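## Task

Set the glue stick upright on the desk, resting on either of its ends, then release it and pull the hand away. It fails if it topples or is left leaning, and it only counts if it stays standing without the robot holding it.

## Robot and tools

ROBOT. A wheeled base with a vertical column, a tilting head and two six-joint arms (left and right), each ending in a two-finger gripper. Folded, it is 0.73 m long, 0.62 m wide and 1.88 m tall, with its front 0.40 m ahead of the column. The base drives straight or turns in place; it cannot move sideways. Loose objects may occasionally get nudged by something else.

FRAMES. Base frame: origin on the floor under the column, between the drive wheels; x forward, y left, z up, metres. left_hand and right_hand are reported in it; each is the point where the fingers meet (tips 8 mm farther). The hand's z axis is the finger direction (quat_wxyz maps (0,0,1) onto it), its y axis runs along the opening. Odometry frame = base frame at the scene's start; base_odometry counts wheel turns, so slip looks like travel. Heading is positive leftward, -3.142 to 3.142.

execute_actions. Arguments: actions (a list holding one action, or empty to just read state and images) and cameras (a list from cam_head_left, cam_head_right, cam_left_wrist, cam_right_wrist, nav_camera, all; omitted/null/["all"] gives all, [] gives none; the pictures line lists image order). An action may contain:
- base: exactly one of translate_m (a relative drive in metres from where the base last measured itself, forward positive, -3 to 3) or rotate_rad (a relative turn in radians, left/counter-clockwise positive, -3.2 to 3.2).
- joints: a single dictionary keyed by joint name, covering both arms, each value an absolute target: head_tilt_rad (-0.61 to 1.308, positive looks down); left_joint1_rad..left_joint6_rad and right_joint1_rad..right_joint6_rad in radians with ranges joint1 ±2.879, joint2 0 to 3.141, joint3 0 to 3.019, joint4 -1.692 to 1.57, joint5 ±1.57 (positive swings the hand to the robot's right), joint6 ±2.094 (positive rolls clockwise seen from behind); left_gripper_m and right_gripper_m, fingertip gap in metres, 0 to 0.093.
- speeds: caps for this action, translate_m 0.05 to 0.8 m/s, rotate_rad 0.1 to 1 rad/s (defaults are the maxima). It does not slow arms. Base moves needing over 8.667 s are refused.
Motions in one action start together. Unknown keys or out-of-range numbers reject the call with no motion. A joint or the base left out may still be driving toward an earlier target.

wait: seconds (0 to 10); commands nothing and returns state and images.
zoom_image: camera and region [x0, y0, x1, y1] in pixels of that camera's latest full image, origin top-left, at most 504 x 504.
finished_scene: scene (the current scene's number). Ends the scene irreversibly and reports success; the object must already be standing on its own with the hand clear. Replying without any tool call ends everything.

ARM GEOMETRY. With joint1 at -1.57 (left) or 1.57 (right) and joints 5, 6 at 0, the arm lies in a forward vertical plane 0.23 m to that side. With a = j2 - 0.35, b = 1.05 + j2 - j3, c = b - j4 (c = 1.57 means fingers straight down), the hand point is about 0.12 + 0.39 sin a + 0.38 cos b + 0.25 cos c m ahead and 1.46 + 0.39 cos a - 0.38 sin b - 0.25 sin c m up. E.g. j2, j3, j4 = 0.93, 0.78, 0.14 gives 0.60 ahead, 1.21 up. Real hands sit up to ~5 cm lower and nearer the column (more under load); trust the reported hand pose (1-3 cm accurate). Reach is about 1 m from the shoulder, down to 0.47 m high; the floor is out of reach. Light objects (under 0.3 kg) can be carried 0.65 to 1.6 m up and out to 0.6 m ahead with fingers down.

GRIPPER. Fingers are 7 cm long; outside width is the opening plus 1 cm at the tips, plus 5 cm at the base; the body behind is 10 x 7 cm, and the wrist camera sticks out 11 cm on one side. To grasp, command an opening smaller than the object; off_target is then expected. A reported opening staying 0.002 m or more above the target means something is held.

RESULTS. base_status and joint_status give each motion's outcome: done; off_target (stopped short, may still push); contact_stop (base wheel stalled; back off 0.05 m before retrying or turning); time_out (arm blocked; it keeps pushing, so send its six reported positions back as targets to relax it). "joint command not followed" with a cause line means a collision check withheld that arm; back the joints that moved by at least 0.05 rad, or move the other arm. on_its_own lists uncommanded behaviour; "held at" is a target, not a position. motor_effort covers only left_wheel and right_wheel (positive pushes forward; bracket = peak). If turned_by_wheels and turned_by_imu differ by over about 4% and 0.05 rad, the base hit or slipped. base_tilt is in degrees; a drop of 0.5 or more in forward means it is tipping back, so reverse 0.05 m. wheel_motors_off = 1 means the wheels shut off for 2 s after about 3 s of hard pushing. A desk edge 0.30 to 1.20 m high can slide over the base and strike the column. Motor temperatures are listed per arm; from 85 °C you get MOTOR HOT, at 100 °C the arm goes limp (OVER-TEMPERATURE FAULT, limit_stop_at_motor_heat).

CAMERAS. Head cameras are 1.47 to 1.58 m up, looking forward and down by about head_tilt_rad. Wrist cameras sit 0.10 m behind the fingertips, looking along the fingers tilted 0.62 rad toward the hand's +x; closed fingertips end at picture centre; image right is the hand's -y, up is mostly -x. With fingers down and the arm forward, things above centre are farther out than the tips. nav_camera is on the front of the base, 0.23 m up, looking ahead.

CAUTIONS. Joint changes under about 0.03 rad (0.08 for joints 2, 3) may do nothing; for gentle contact step about 0.05 rad per call from your last target. Never let the arms strike or squeeze each other; keep them over 0.1 m from the centre line. Avoid dropping, slamming or shoving objects, and avoid prolonged pushing. The robot keeps its last command while you think.

Each tool is called after "Call:" as name([rows], argument=value, ...), one row to a line, values as JSON.

## Session

I'll start by checking the robot's state and the camera images.

Call:
execute_actions(actions=[])

Scene clock: 0.00 s.
Motor temperatures (°C, as the motors report them): left_arm=[31 29 27 29 28 28] | right_arm=[30 30 31 31 30 29]
base_odometry: x=+0.000 y=+0.000 heading=+0.000 (m, m, rad; odometry frame)
turned_by_wheels: +0.000 (rad since the last result)
turned_by_imu: +0.000 (rad since the last result)
base_tilt: forward=-0.2 right=+0.2 (deg)
base_status: not commanded
joint_positions: head_tilt_rad=+0.879 left_joint1_rad=-1.557 left_joint2_rad=+0.904 left_joint3_rad=+0.437 left_joint4_rad=-0.963 left_joint5_rad=+0.048 left_joint6_rad=+0.012 left_gripper_m=+0.095 right_joint1_rad=+1.601 right_joint2_rad=+0.860 right_joint3_rad=+0.368 right_joint4_rad=-0.910 right_joint5_rad=+0.030 right_joint6_rad=+0.081 right_gripper_m=+0.095
joint_status: not commanded
wheel_motors_off: 0
motor_effort: left_wheel=+2 right_wheel=+2 (%)
left_hand: x=+0.1559 y=+0.2191 z=+1.2499 quat_wxyz=(+0.437, +0.011, -0.899, +0.021) (m; base frame)
right_hand: x=+0.1361 y=-0.2244 z=+1.2526 quat_wxyz=(+0.424, -0.018, -0.905, +0.022) (m; base frame)
pictures: cam_head_left, cam_head_right, cam_left_wrist, cam_right_wrist, nav_camera
Images, in order (width x height): cam_head_left 896x504, cam_head_right 896x504, cam_left_wrist 616x616, cam_right_wrist 616x616, nav_camera 896x504.

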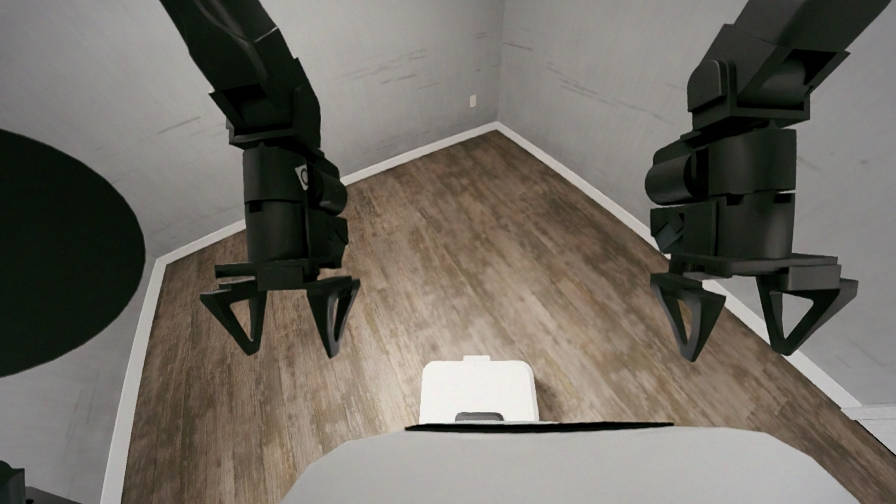

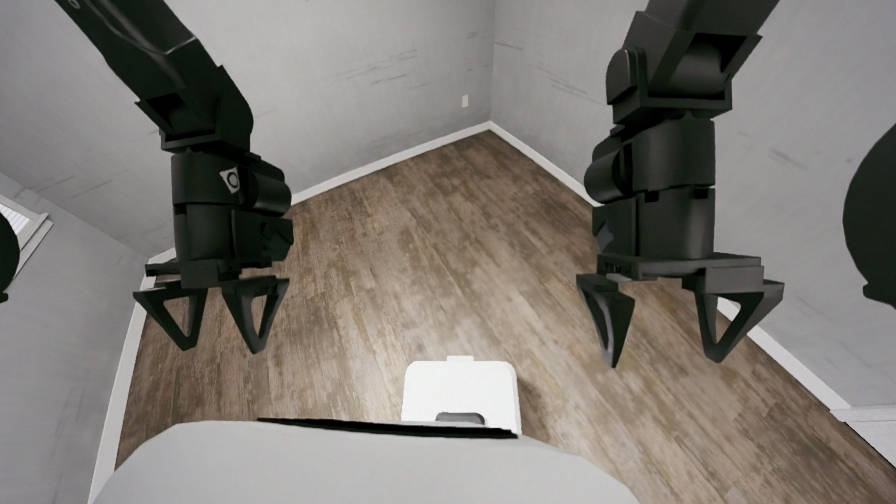

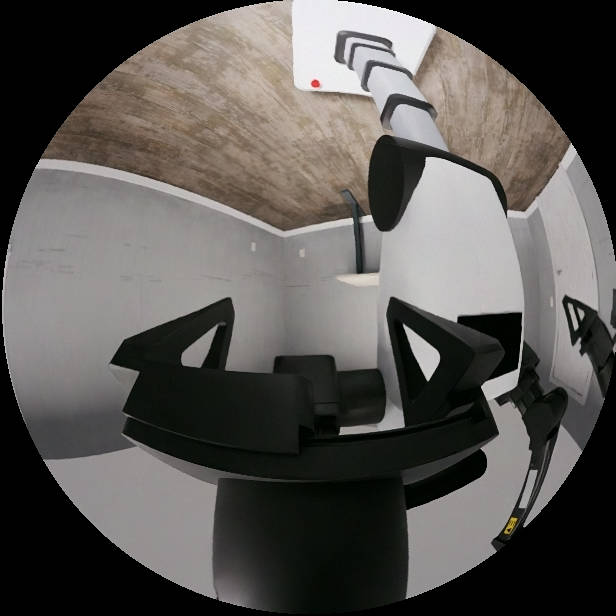

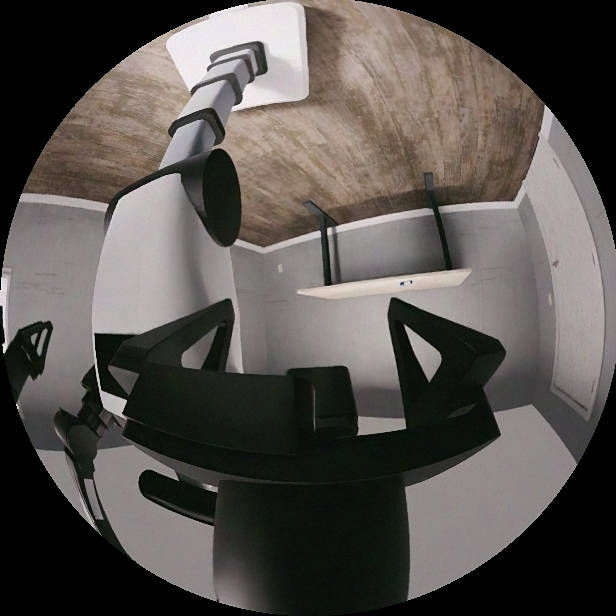

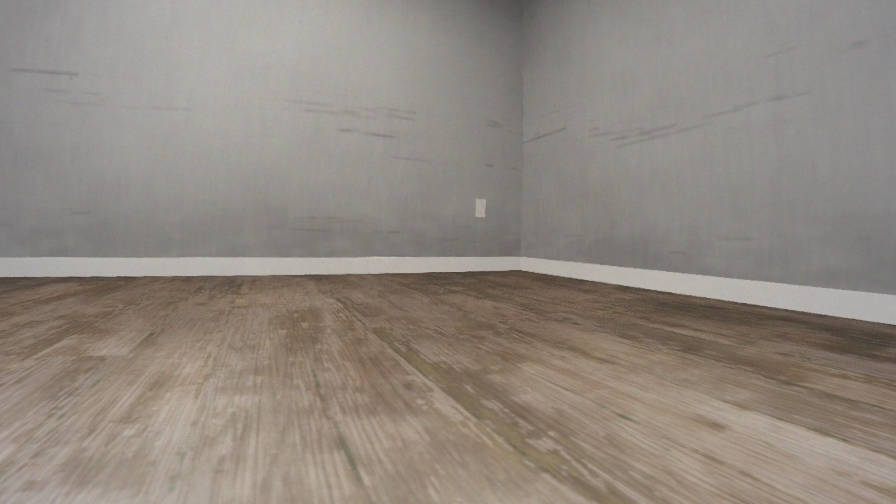

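Call:
zoom_image(camera="cam_right_wrist", region=[280, 160, 500, 320])

Region (280, 160, 500, 320) of cam_right_wrist's 616x616 image, scaled by 2.291, with more detail than that image has; it fills the top 367 rows of this view, and the rest is white.

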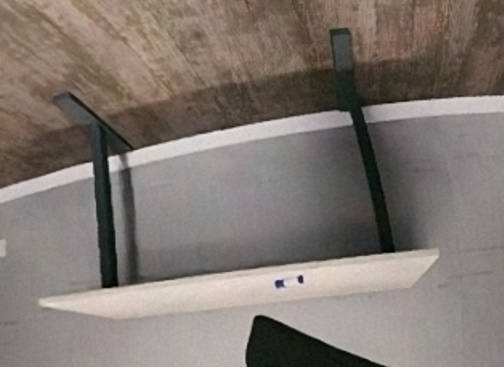

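Call:
execute_actions([
  {"base": {"rotate_rad": -2.7}, "joints": {"head_tilt_rad": 0.6}},
], cameras=["cam_head_left", "cam_head_right", "nav_camera"])

Scene clock: 28.60 s.
Motor temperatures (°C, as the motors report them): left_arm=[31 30 27 29 28 28] | right_arm=[30 31 31 31 30 29]
base_odometry: x=+0.000 y=+0.000 heading=-2.699 (m, m, rad; odometry frame)
turned_by_wheels: -2.699 (rad since the last result)
turned_by_imu: -2.704 (rad since the last result)
base_tilt: forward=-0.3 right=+0.1 (deg)
base_status: done
joint_positions: head_tilt_rad=+0.618 left_joint1_rad=-1.557 left_joint2_rad=+0.904 left_joint3_rad=+0.437 left_joint4_rad=-0.963 left_joint5_rad=+0.048 left_joint6_rad=+0.012 left_gripper_m=+0.095 right_joint1_rad=+1.601 right_joint2_rad=+0.860 right_joint3_rad=+0.368 right_joint4_rad=-0.910 right_joint5_rad=+0.030 right_joint6_rad=+0.081 right_gripper_m=+0.095
joint_status: all done
wheel_motors_off: 0
motor_effort: left_wheel=+5(36) right_wheel=-5(48) (%)
left_hand: x=+0.1559 y=+0.2191 z=+1.2499 quat_wxyz=(+0.437, +0.011, -0.899, +0.021) (m; base frame)
right_hand: x=+0.1361 y=-0.2244 z=+1.2526 quat_wxyz=(+0.424, -0.018, -0.905, +0.022) (m; base frame)
pictures: cam_head_left, cam_head_right, nav_camera
Images, in order (width x height): cam_head_left 896x504, cam_head_right 896x504, nav_camera 896x504.

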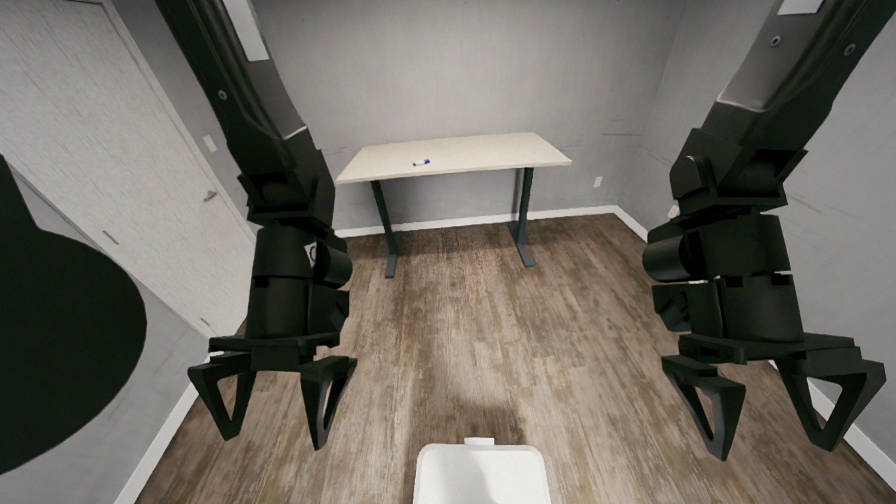

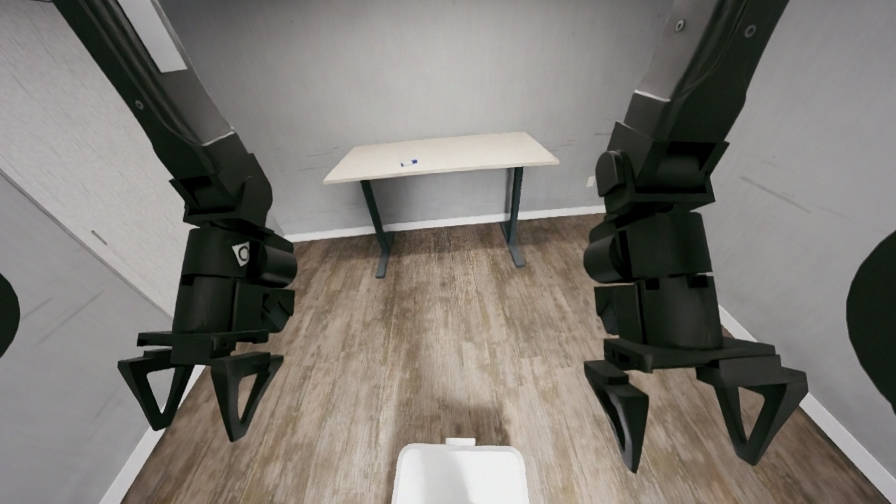

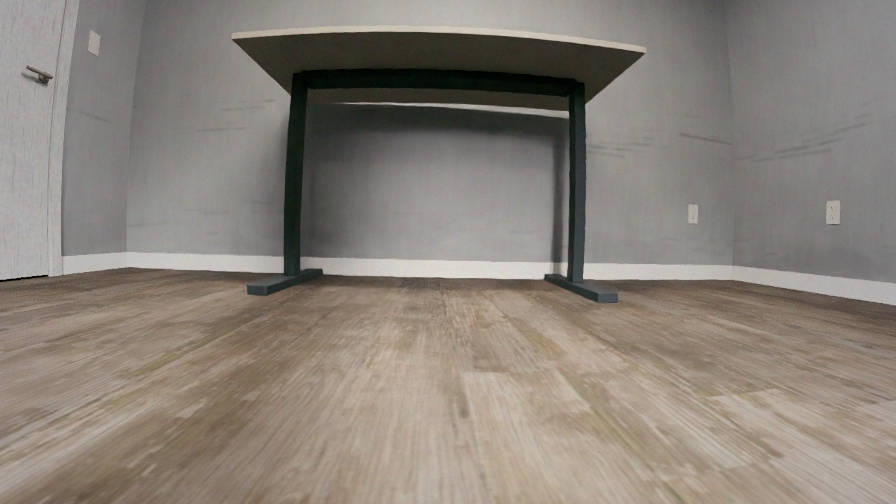

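Call:
zoom_image(camera="cam_head_left", region=[330, 120, 580, 290])

Call:
zoom_image(camera="cam_head_left", region=[400, 145, 450, 180])

Region (330, 120, 580, 290) of cam_head_left's 896x504 image, scaled by 2.016, with more detail than that image has; it fills the top 343 rows of this view, and the rest is white.

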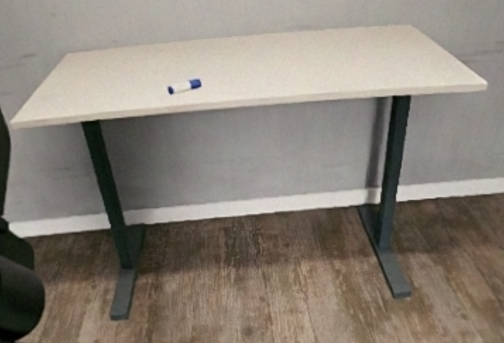

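Region (400, 145, 450, 180) of cam_head_left's 896x504 image, scaled by 10.080, with more detail than that image has; it fills the top 353 rows of this view, and the rest is white.

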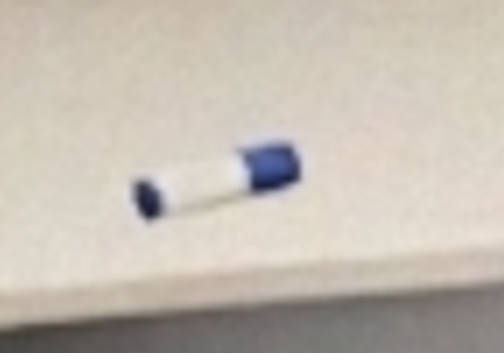

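Call:
execute_actions([
  {"base": {"translate_m": 0.65}, "joints": {"head_tilt_rad": 0.75}},
], cameras=["cam_head_left", "cam_head_right", "nav_camera"])

Scene clock: 151.17 s.
Motor temperatures (°C, as the motors report them): left_arm=[31 30 27 29 28 28] | right_arm=[30 31 31 31 30 29]
base_odometry: x=-0.588 y=-0.278 heading=-2.699 (m, m, rad; odometry frame)
turned_by_wheels: +0.000 (rad since the last result)
turned_by_imu: +0.003 (rad since the last result)
base_tilt: forward=-0.4 right=+0.1 (deg)
base_status: done
joint_positions: head_tilt_rad=+0.753 left_joint1_rad=-1.557 left_joint2_rad=+0.904 left_joint3_rad=+0.439 left_joint4_rad=-0.963 left_joint5_rad=+0.048 left_joint6_rad=+0.012 left_gripper_m=+0.095 right_joint1_rad=+1.601 right_joint2_rad=+0.859 right_joint3_rad=+0.370 right_joint4_rad=-0.910 right_joint5_rad=+0.030 right_joint6_rad=+0.081 right_gripper_m=+0.095
joint_status: all done
wheel_motors_off: 0
motor_effort: left_wheel=-1(54) right_wheel=+0(60) (%)
left_hand: x=+0.1569 y=+0.2192 z=+1.2495 quat_wxyz=(+0.436, +0.011, -0.899, +0.021) (m; base frame)
right_hand: x=+0.1372 y=-0.2244 z=+1.2523 quat_wxyz=(+0.423, -0.018, -0.906, +0.022) (m; base frame)
pictures: cam_head_left, cam_head_right, nav_camera
Images, in order (width x height): cam_head_left 896x504, cam_head_right 896x504, nav_camera 896x504.

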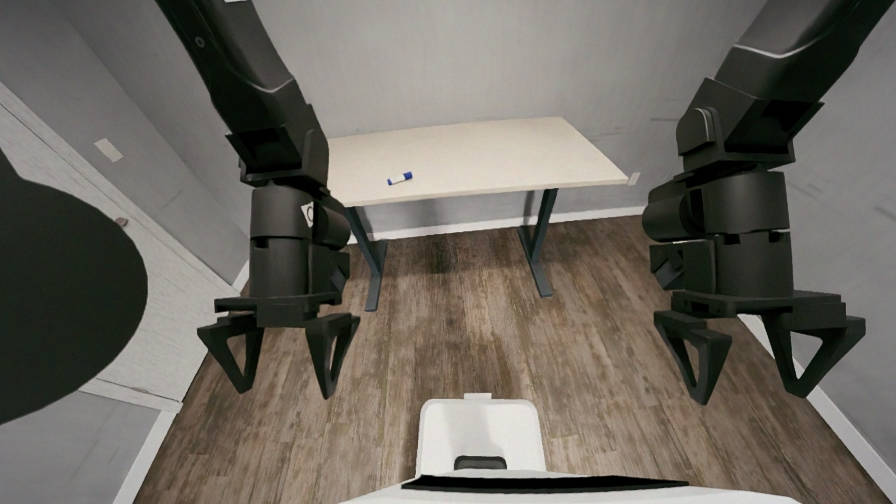

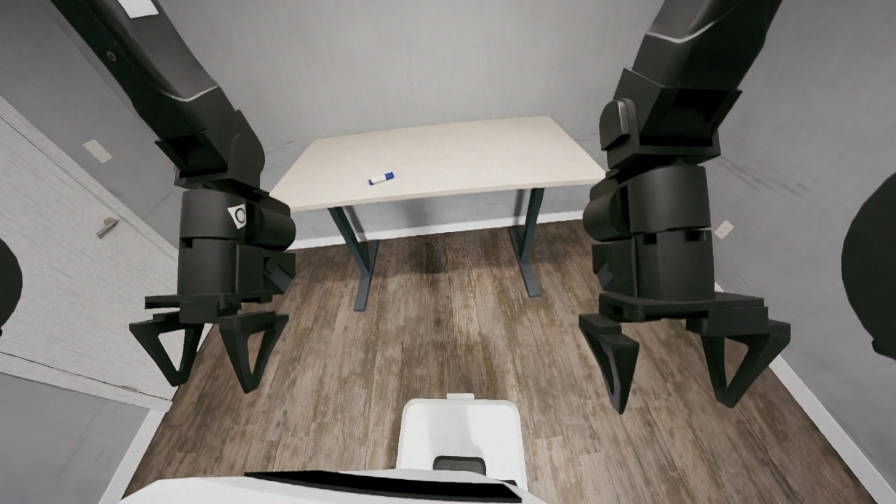

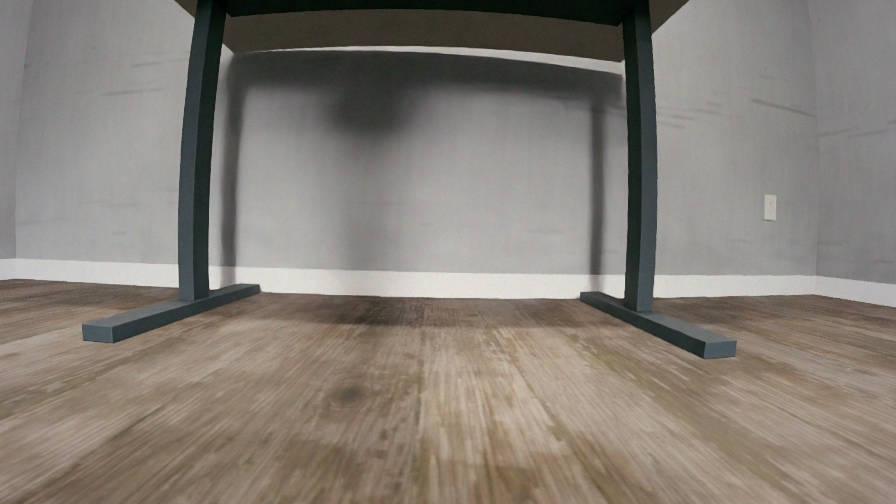

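Call:
execute_actions([
  {"base": {"translate_m": 0.4}, "joints": {"head_tilt_rad": 0.85}},
], cameras=["cam_head_left", "cam_head_right", "nav_camera"])

Scene clock: 227.67 s.
Motor temperatures (°C, as the motors report them): left_arm=[31 30 27 29 28 28] | right_arm=[30 31 31 31 30 29]
base_odometry: x=-0.949 y=-0.450 heading=-2.699 (m, m, rad; odometry frame)
turned_by_wheels: +0.000 (rad since the last result)
turned_by_imu: +0.002 (rad since the last result)
base_tilt: forward=-0.2 right=+0.2 (deg)
base_status: done
joint_positions: head_tilt_rad=+0.852 left_joint1_rad=-1.557 left_joint2_rad=+0.903 left_joint3_rad=+0.438 left_joint4_rad=-0.963 left_joint5_rad=+0.048 left_joint6_rad=+0.012 left_gripper_m=+0.095 right_joint1_rad=+1.601 right_joint2_rad=+0.858 right_joint3_rad=+0.368 right_joint4_rad=-0.910 right_joint5_rad=+0.030 right_joint6_rad=+0.081 right_gripper_m=+0.095
joint_status: all done
wheel_motors_off: 0
motor_effort: left_wheel=+3(33) right_wheel=+0(37) (%)
left_hand: x=+0.1564 y=+0.2191 z=+1.2498 quat_wxyz=(+0.437, +0.011, -0.899, +0.021) (m; base frame)
right_hand: x=+0.1366 y=-0.2244 z=+1.2526 quat_wxyz=(+0.423, -0.018, -0.906, +0.022) (m; base frame)
pictures: cam_head_left, cam_head_right, nav_camera
Images, in order (width x height): cam_head_left 896x504, cam_head_right 896x504, nav_camera 896x504.

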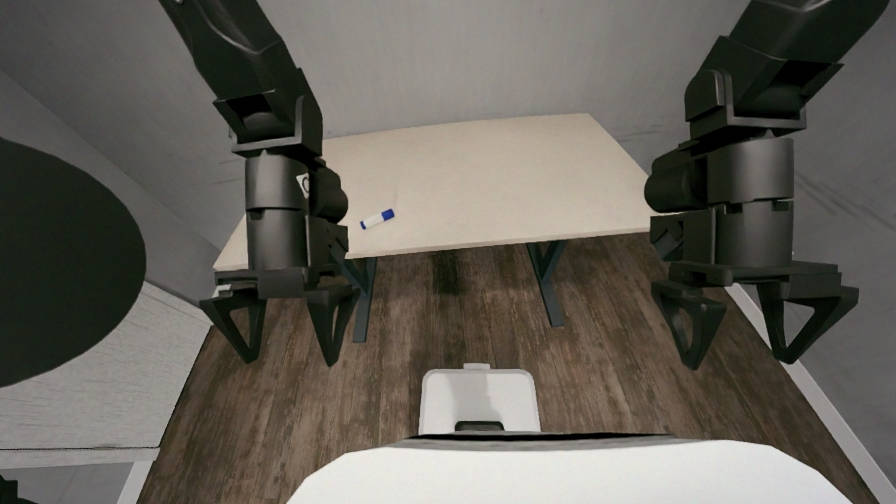

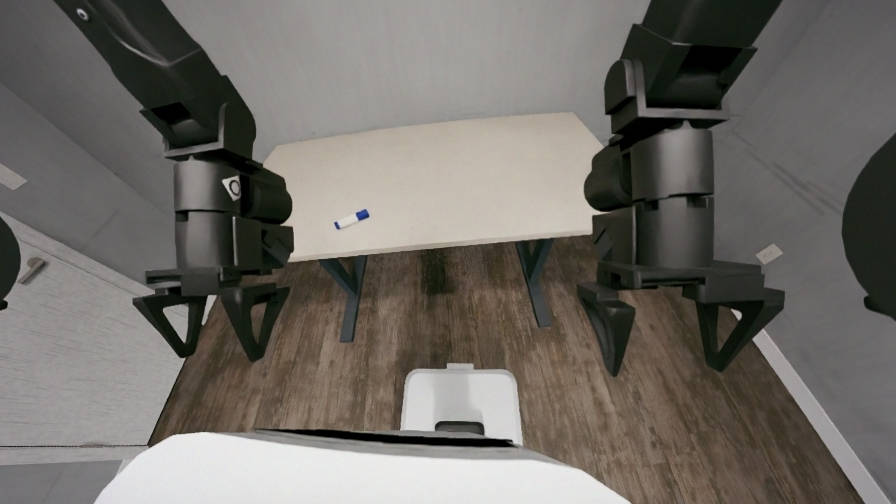

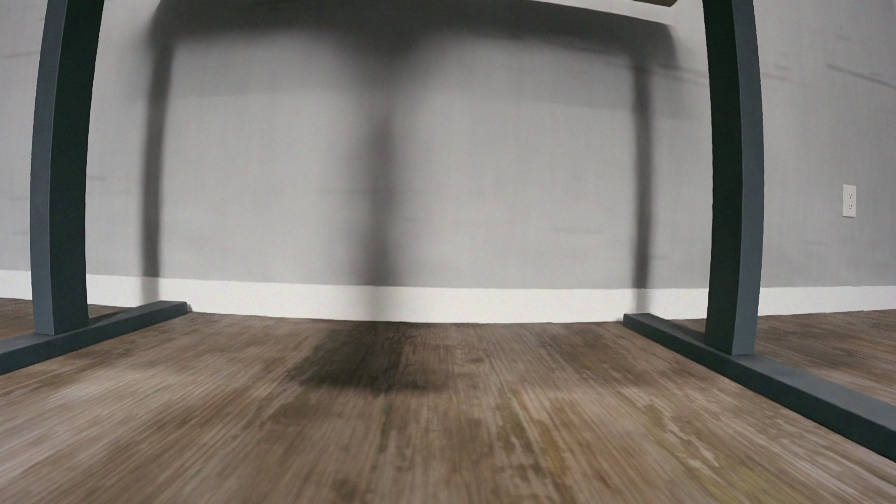

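Call:
zoom_image(camera="cam_head_left", region=[330, 180, 450, 270])

Call:
zoom_image(camera="cam_head_right", region=[290, 180, 410, 270])

Region (330, 180, 450, 270) of cam_head_left's 896x504 image, scaled by 4.200, with more detail than that image has; it fills the top 378 rows of this view, and the rest is white.

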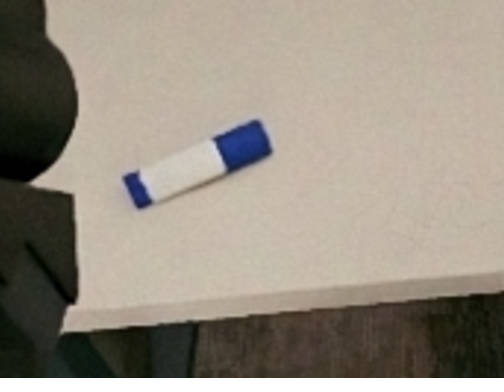

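Region (290, 180, 410, 270) of cam_head_right's 896x504 image, scaled by 4.200, with more detail than that image has; it fills the top 378 rows of this view, and the rest is white.

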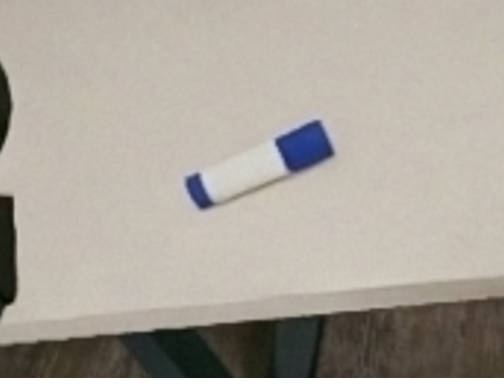

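Call:
execute_actions([
  {"base": {"rotate_rad": 0.11}, "joints": {"left_joint1_rad": -1.57, "left_joint2_rad": 1.215, "left_joint3_rad": 1.138, "left_joint4_rad": -0.444, "left_joint5_rad": 0.0, "left_joint6_rad": 1.09, "head_tilt_rad": 0.9}},
], cameras=["cam_head_left", "cam_head_right", "cam_left_wrist"])

Scene clock: 349.13 s.
Motor temperatures (°C, as the motors report them): left_arm=[31 31 27 29 28 28] | right_arm=[30 32 31 31 30 29]
base_odometry: x=-0.949 y=-0.450 heading=-2.591 (m, m, rad; odometry frame)
turned_by_wheels: +0.108 (rad since the last result)
turned_by_imu: +0.109 (rad since the last result)
base_tilt: forward=-0.3 right=+0.2 (deg)
base_status: done
joint_positions: head_tilt_rad=+0.901 left_joint1_rad=-1.559 left_joint2_rad=+1.219 left_joint3_rad=+1.139 left_joint4_rad=-0.443 left_joint5_rad=+0.001 left_joint6_rad=+1.082 left_gripper_m=+0.095 right_joint1_rad=+1.601 right_joint2_rad=+0.858 right_joint3_rad=+0.368 right_joint4_rad=-0.910 right_joint5_rad=+0.030 right_joint6_rad=+0.081 right_gripper_m=+0.095
joint_status: all done
wheel_motors_off: 0
motor_effort: left_wheel=+2(42) right_wheel=+1(41) (%)
left_hand: x=+0.5829 y=+0.2308 z=+1.1125 quat_wxyz=(+0.002, -0.512, -0.859, -0.004) (m; base frame)
right_hand: x=+0.1366 y=-0.2244 z=+1.2526 quat_wxyz=(+0.423, -0.018, -0.906, +0.022) (m; base frame)
pictures: cam_head_left, cam_head_right, cam_left_wrist
Images, in order (width x height): cam_head_left 896x504, cam_head_right 896x504, cam_left_wrist 616x616.

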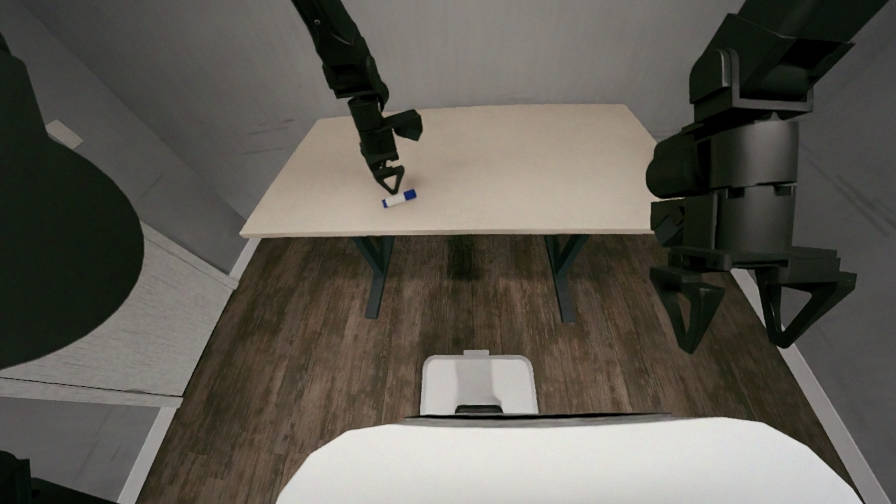

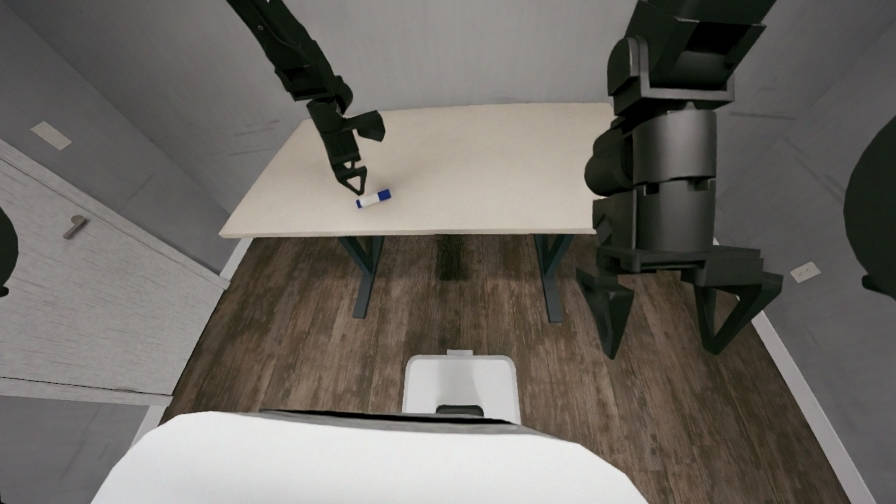

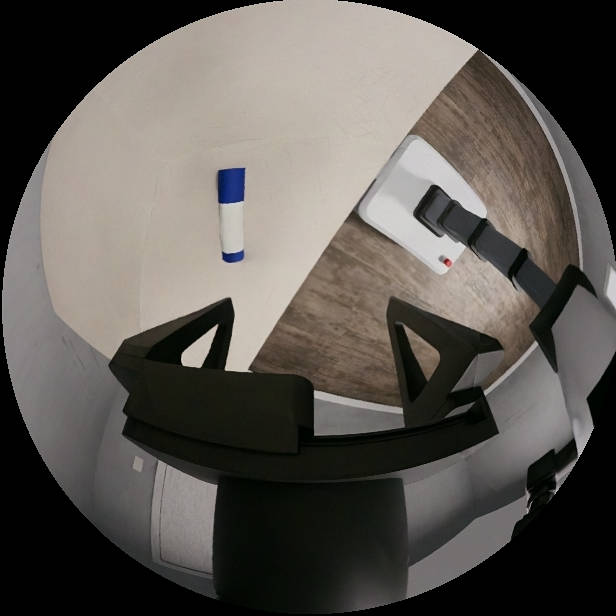

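Call:
zoom_image(camera="cam_left_wrist", region=[150, 140, 350, 320])

Region (150, 140, 350, 320) of cam_left_wrist's 616x616 image, scaled by 2.520, with more detail than that image has; it fills the top 454 rows of this view, and the rest is white.

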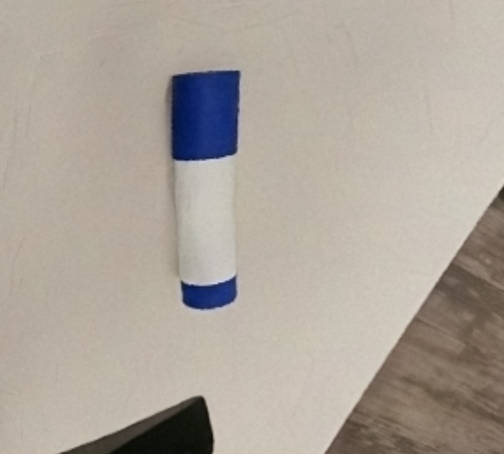

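Call:
execute_actions([
  {"joints": {"left_joint2_rad": 1.53, "left_joint3_rad": 1.586, "left_joint4_rad": -0.577, "left_joint6_rad": 1.17}},
], cameras=["cam_head_left", "cam_left_wrist"])

Scene clock: 448.87 s.
Motor temperatures (°C, as the motors report them): left_arm=[31 34 28 29 28 28] | right_arm=[30 32 31 31 30 29]
base_odometry: x=-0.949 y=-0.450 heading=-2.591 (m, m, rad; odometry frame)
turned_by_wheels: +0.000 (rad since the last result)
turned_by_imu: +0.001 (rad since the last result)
base_tilt: forward=-0.3 right=+0.2 (deg)
base_status: not commanded
joint_positions: head_tilt_rad=+0.901 left_joint1_rad=-1.559 left_joint2_rad=+1.542 left_joint3_rad=+1.569 left_joint4_rad=-0.570 left_joint5_rad=+0.001 left_joint6_rad=+1.162 left_gripper_m=+0.095 right_joint1_rad=+1.601 right_joint2_rad=+0.858 right_joint3_rad=+0.368 right_joint4_rad=-0.910 right_joint5_rad=+0.030 right_joint6_rad=+0.081 right_gripper_m=+0.095
joint_status: all done
wheel_motors_off: 0
motor_effort: left_wheel=-3(4) right_wheel=+3(3) (%)
left_hand: x=+0.6768 y=+0.2323 z=+1.0257 quat_wxyz=(+0.011, -0.546, -0.837, +0.002) (m; base frame)
right_hand: x=+0.1366 y=-0.2244 z=+1.2526 quat_wxyz=(+0.423, -0.018, -0.906, +0.022) (m; base frame)
pictures: cam_head_left, cam_left_wrist
Images, in order (width x height): cam_head_left 896x504, cam_left_wrist 616x616.

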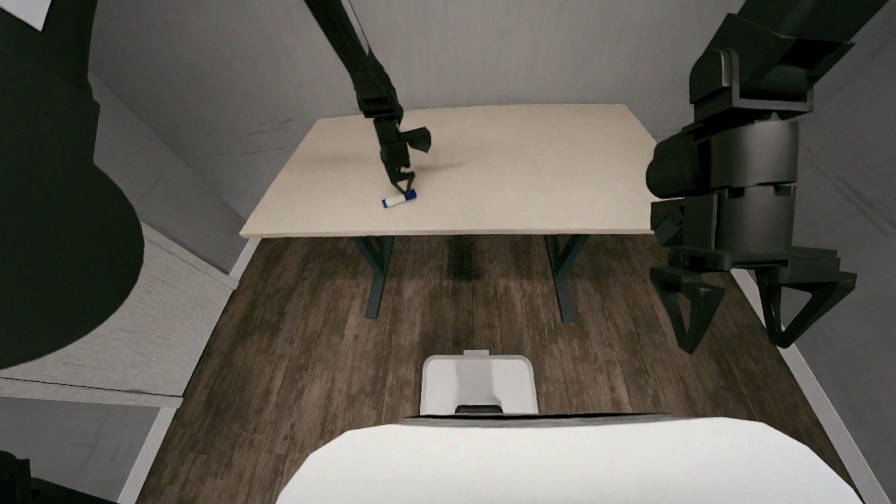

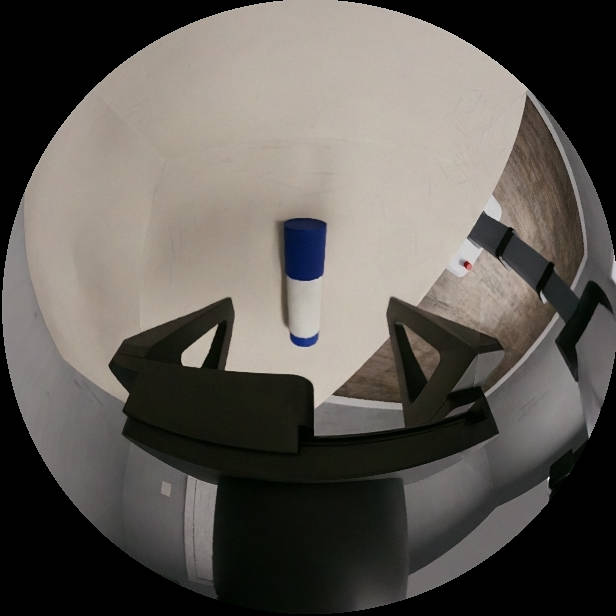

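Call:
zoom_image(camera="cam_left_wrist", region=[220, 200, 400, 360])

Region (220, 200, 400, 360) of cam_left_wrist's 616x616 image, scaled by 2.800, with more detail than that image has.

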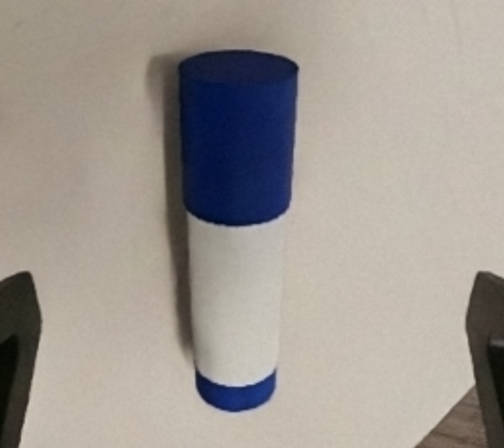

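Call:
execute_actions([
  {"base": {"rotate_rad": -0.02}, "joints": {"left_joint2_rad": 1.615, "left_joint3_rad": 1.63, "left_joint4_rad": -0.505}},
], cameras=["cam_head_left", "cam_left_wrist"])

Scene clock: 527.57 s.
Motor temperatures (°C, as the motors report them): left_arm=[31 37 30 29 28 28] | right_arm=[30 32 31 31 30 29]
base_odometry: x=-0.949 y=-0.450 heading=-2.610 (m, m, rad; odometry frame)
turned_by_wheels: -0.019 (rad since the last result)
turned_by_imu: -0.018 (rad since the last result)
base_tilt: forward=-0.3 right=+0.2 (deg)
base_status: done
joint_positions: head_tilt_rad=+0.901 left_joint1_rad=-1.566 left_joint2_rad=+1.594 left_joint3_rad=+1.617 left_joint4_rad=-0.508 left_joint5_rad=+0.001 left_joint6_rad=+1.162 left_gripper_m=+0.095 right_joint1_rad=+1.601 right_joint2_rad=+0.858 right_joint3_rad=+0.368 right_joint4_rad=-0.910 right_joint5_rad=+0.030 right_joint6_rad=+0.081 right_gripper_m=+0.095
joint_status: all done
wheel_motors_off: 0
motor_effort: left_wheel=+1(45) right_wheel=+0(20) (%)
left_hand: x=+0.6969 y=+0.2279 z=+1.0063 quat_wxyz=(-0.015, -0.548, -0.836, -0.012) (m; base frame)
right_hand: x=+0.1366 y=-0.2244 z=+1.2526 quat_wxyz=(+0.423, -0.018, -0.906, +0.022) (m; base frame)
pictures: cam_head_left, cam_left_wrist
Images, in order (width x height): cam_head_left 896x504, cam_left_wrist 616x616.

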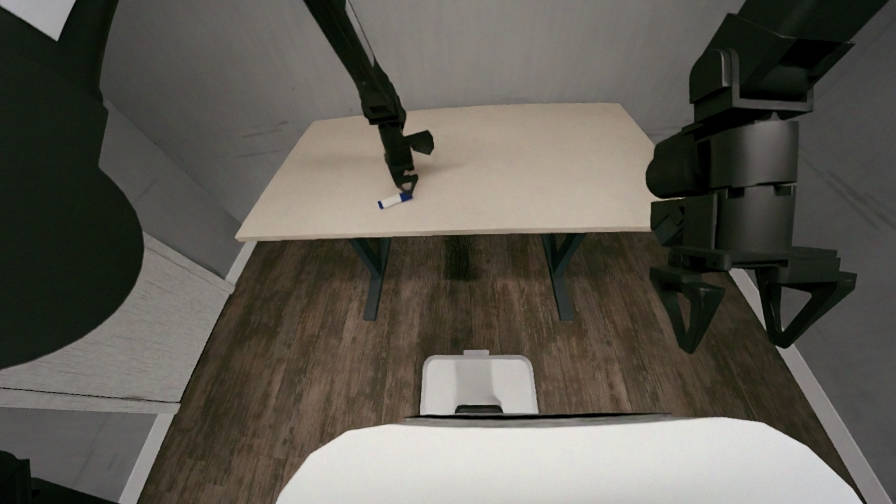

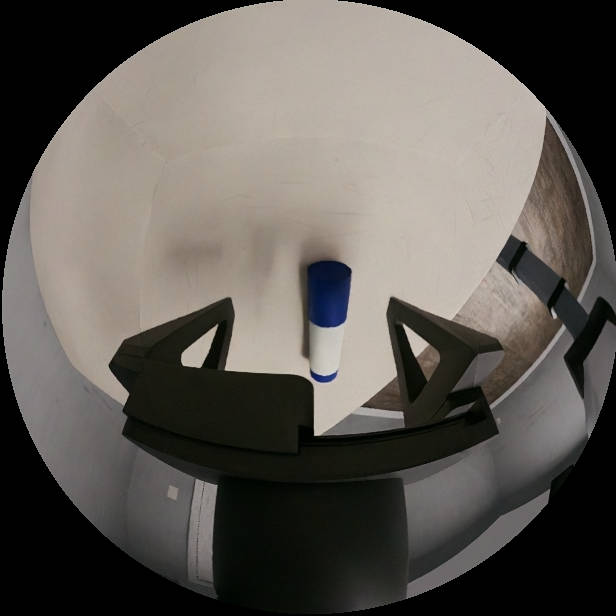

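Call:
zoom_image(camera="cam_left_wrist", region=[220, 240, 400, 400])

Region (220, 240, 400, 400) of cam_left_wrist's 616x616 image, scaled by 2.800, with more detail than that image has.

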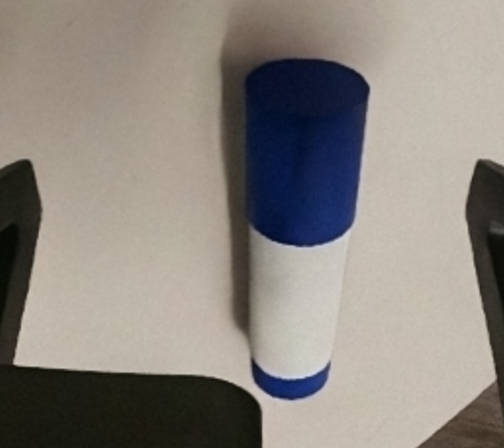

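Call:
execute_actions([
  {"base": {"rotate_rad": 0.012}, "joints": {"left_joint2_rad": 1.665, "left_joint3_rad": 1.645, "left_joint4_rad": -0.495}},
], cameras=["cam_left_wrist"])

Scene clock: 578.00 s.
Motor temperatures (°C, as the motors report them): left_arm=[31 37 30 29 28 28] | right_arm=[30 32 31 31 30 29]
base_odometry: x=-0.949 y=-0.450 heading=-2.599 (m, m, rad; odometry frame)
turned_by_wheels: +0.010 (rad since the last result)
turned_by_imu: +0.011 (rad since the last result)
base_tilt: forward=-0.3 right=+0.1 (deg)
base_status: done
joint_positions: head_tilt_rad=+0.901 left_joint1_rad=-1.567 left_joint2_rad=+1.653 left_joint3_rad=+1.627 left_joint4_rad=-0.503 left_joint5_rad=+0.000 left_joint6_rad=+1.162 left_gripper_m=+0.095 right_joint1_rad=+1.601 right_joint2_rad=+0.858 right_joint3_rad=+0.368 right_joint4_rad=-0.910 right_joint5_rad=+0.030 right_joint6_rad=+0.081 right_gripper_m=+0.095
joint_status: all done
wheel_motors_off: 0
motor_effort: left_wheel=+1(39) right_wheel=+1(27) (%)
left_hand: x=+0.6761 y=+0.2275 z=+0.9749 quat_wxyz=(+0.003, -0.548, -0.836, +0.000) (m; base frame)
right_hand: x=+0.1366 y=-0.2244 z=+1.2526 quat_wxyz=(+0.423, -0.018, -0.906, +0.022) (m; base frame)
pictures: cam_left_wrist
Images, in order (width x height): cam_left_wrist 616x616.

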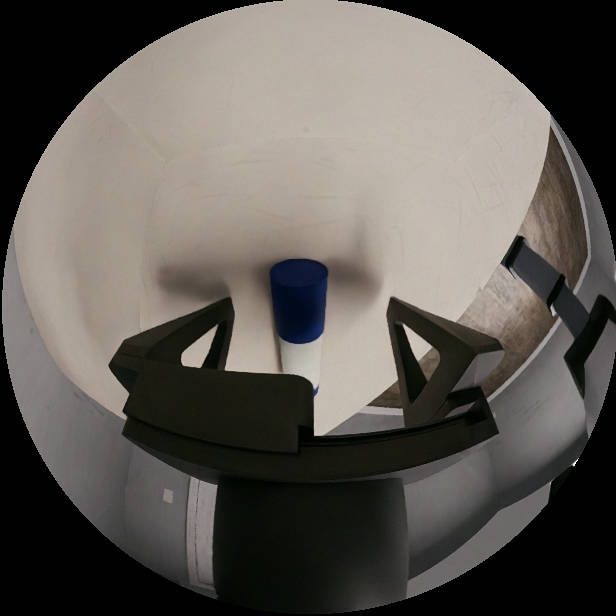

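Call:
zoom_image(camera="cam_left_wrist", region=[210, 230, 410, 410])

Region (210, 230, 410, 410) of cam_left_wrist's 616x616 image, scaled by 2.520, with more detail than that image has; it fills the top 454 rows of this view, and the rest is white.

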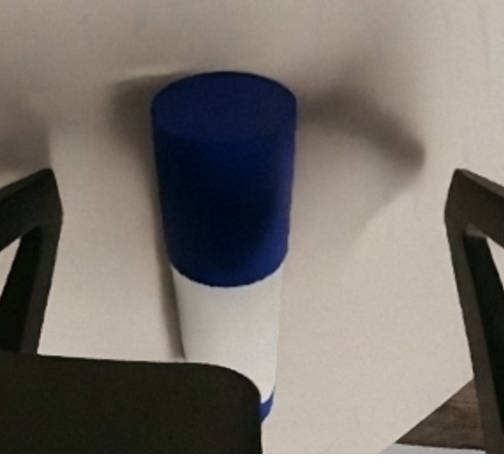

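Call:
execute_actions([
  {"joints": {"left_joint2_rad": 1.692, "left_joint3_rad": 1.67, "left_joint4_rad": -0.49}},
], cameras=["cam_left_wrist"])

Scene clock: 597.27 s.
Motor temperatures (°C, as the motors report them): left_arm=[31 38 30 29 28 28] | right_arm=[30 32 31 31 30 29]
base_odometry: x=-0.949 y=-0.450 heading=-2.599 (m, m, rad; odometry frame)
turned_by_wheels: +0.000 (rad since the last result)
turned_by_imu: +0.001 (rad since the last result)
base_tilt: forward=-0.3 right=+0.2 (deg)
base_status: not commanded
joint_positions: head_tilt_rad=+0.901 left_joint1_rad=-1.567 left_joint2_rad=+1.665 left_joint3_rad=+1.647 left_joint4_rad=-0.500 left_joint5_rad=+0.000 left_joint6_rad=+1.162 left_gripper_m=+0.095 right_joint1_rad=+1.601 right_joint2_rad=+0.858 right_joint3_rad=+0.368 right_joint4_rad=-0.910 right_joint5_rad=+0.030 right_joint6_rad=+0.081 right_gripper_m=+0.095
joint_status: all done
wheel_motors_off: 0
motor_effort: left_wheel=-3(1) right_wheel=+1(1) (%)
left_hand: x=+0.6830 y=+0.2276 z=+0.9722 quat_wxyz=(-0.002, -0.548, -0.836, -0.003) (m; base frame)
right_hand: x=+0.1366 y=-0.2244 z=+1.2526 quat_wxyz=(+0.423, -0.018, -0.906, +0.022) (m; base frame)
pictures: cam_left_wrist
Images, in order (width x height): cam_left_wrist 616x616.

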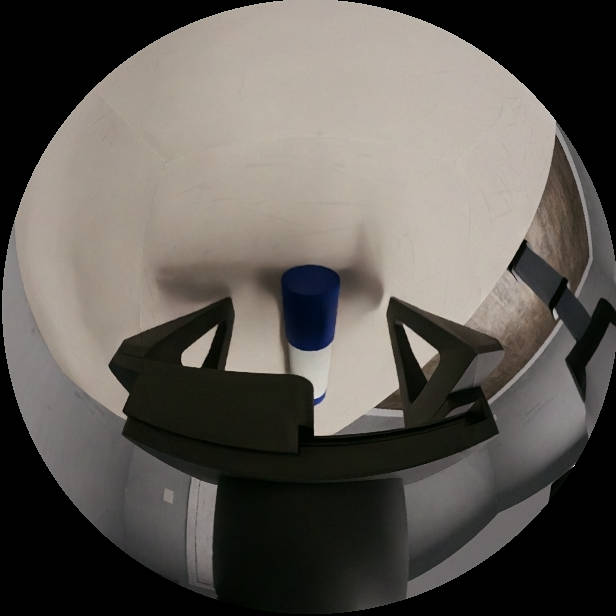

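Call:
execute_actions([
  {"joints": {"left_joint2_rad": 1.71, "left_joint3_rad": 1.67, "left_joint4_rad": -0.49}},
], cameras=["cam_left_wrist"])

Scene clock: 604.00 s.
Motor temperatures (°C, as the motors report them): left_arm=[31 38 30 29 28 28] | right_arm=[30 32 31 31 30 29]
base_odometry: x=-0.949 y=-0.450 heading=-2.599 (m, m, rad; odometry frame)
turned_by_wheels: +0.000 (rad since the last result)
turned_by_imu: +0.001 (rad since the last result)
base_tilt: forward=-0.3 right=+0.2 (deg)
base_status: not commanded
joint_positions: head_tilt_rad=+0.901 left_joint1_rad=-1.567 left_joint2_rad=+1.678 left_joint3_rad=+1.650 left_joint4_rad=-0.499 left_joint5_rad=-0.001 left_joint6_rad=+1.163 left_gripper_m=+0.095 right_joint1_rad=+1.601 right_joint2_rad=+0.858 right_joint3_rad=+0.368 right_joint4_rad=-0.910 right_joint5_rad=+0.030 right_joint6_rad=+0.081 right_gripper_m=+0.095
joint_status: all done
wheel_motors_off: 0
motor_effort: left_wheel=-1(6) right_wheel=+2(3) (%)
left_hand: x=+0.6783 y=+0.2277 z=+0.9651 quat_wxyz=(+0.003, -0.548, -0.836, -0.001) (m; base frame)
right_hand: x=+0.1366 y=-0.2244 z=+1.2526 quat_wxyz=(+0.423, -0.018, -0.906, +0.022) (m; base frame)
pictures: cam_left_wrist
Images, in order (width x height): cam_left_wrist 616x616.

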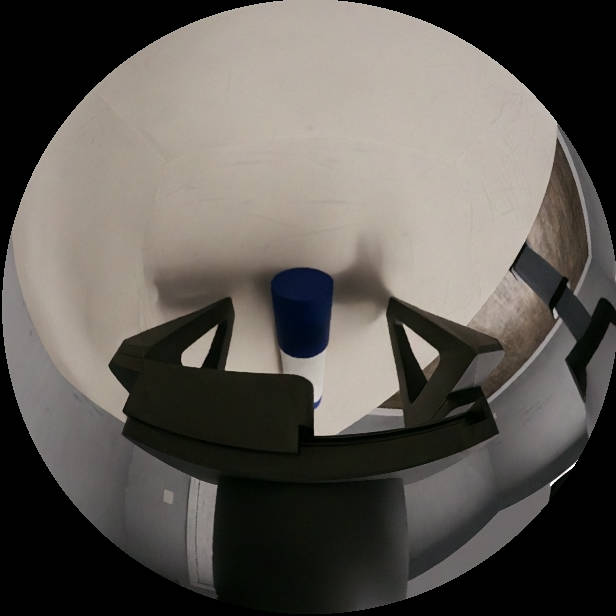

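Call:
zoom_image(camera="cam_left_wrist", region=[190, 230, 430, 410])

Region (190, 230, 430, 410) of cam_left_wrist's 616x616 image, scaled by 2.100, with more detail than that image has; it fills the top 378 rows of this view, and the rest is white.

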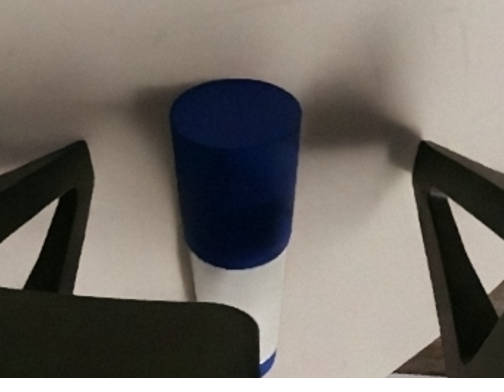

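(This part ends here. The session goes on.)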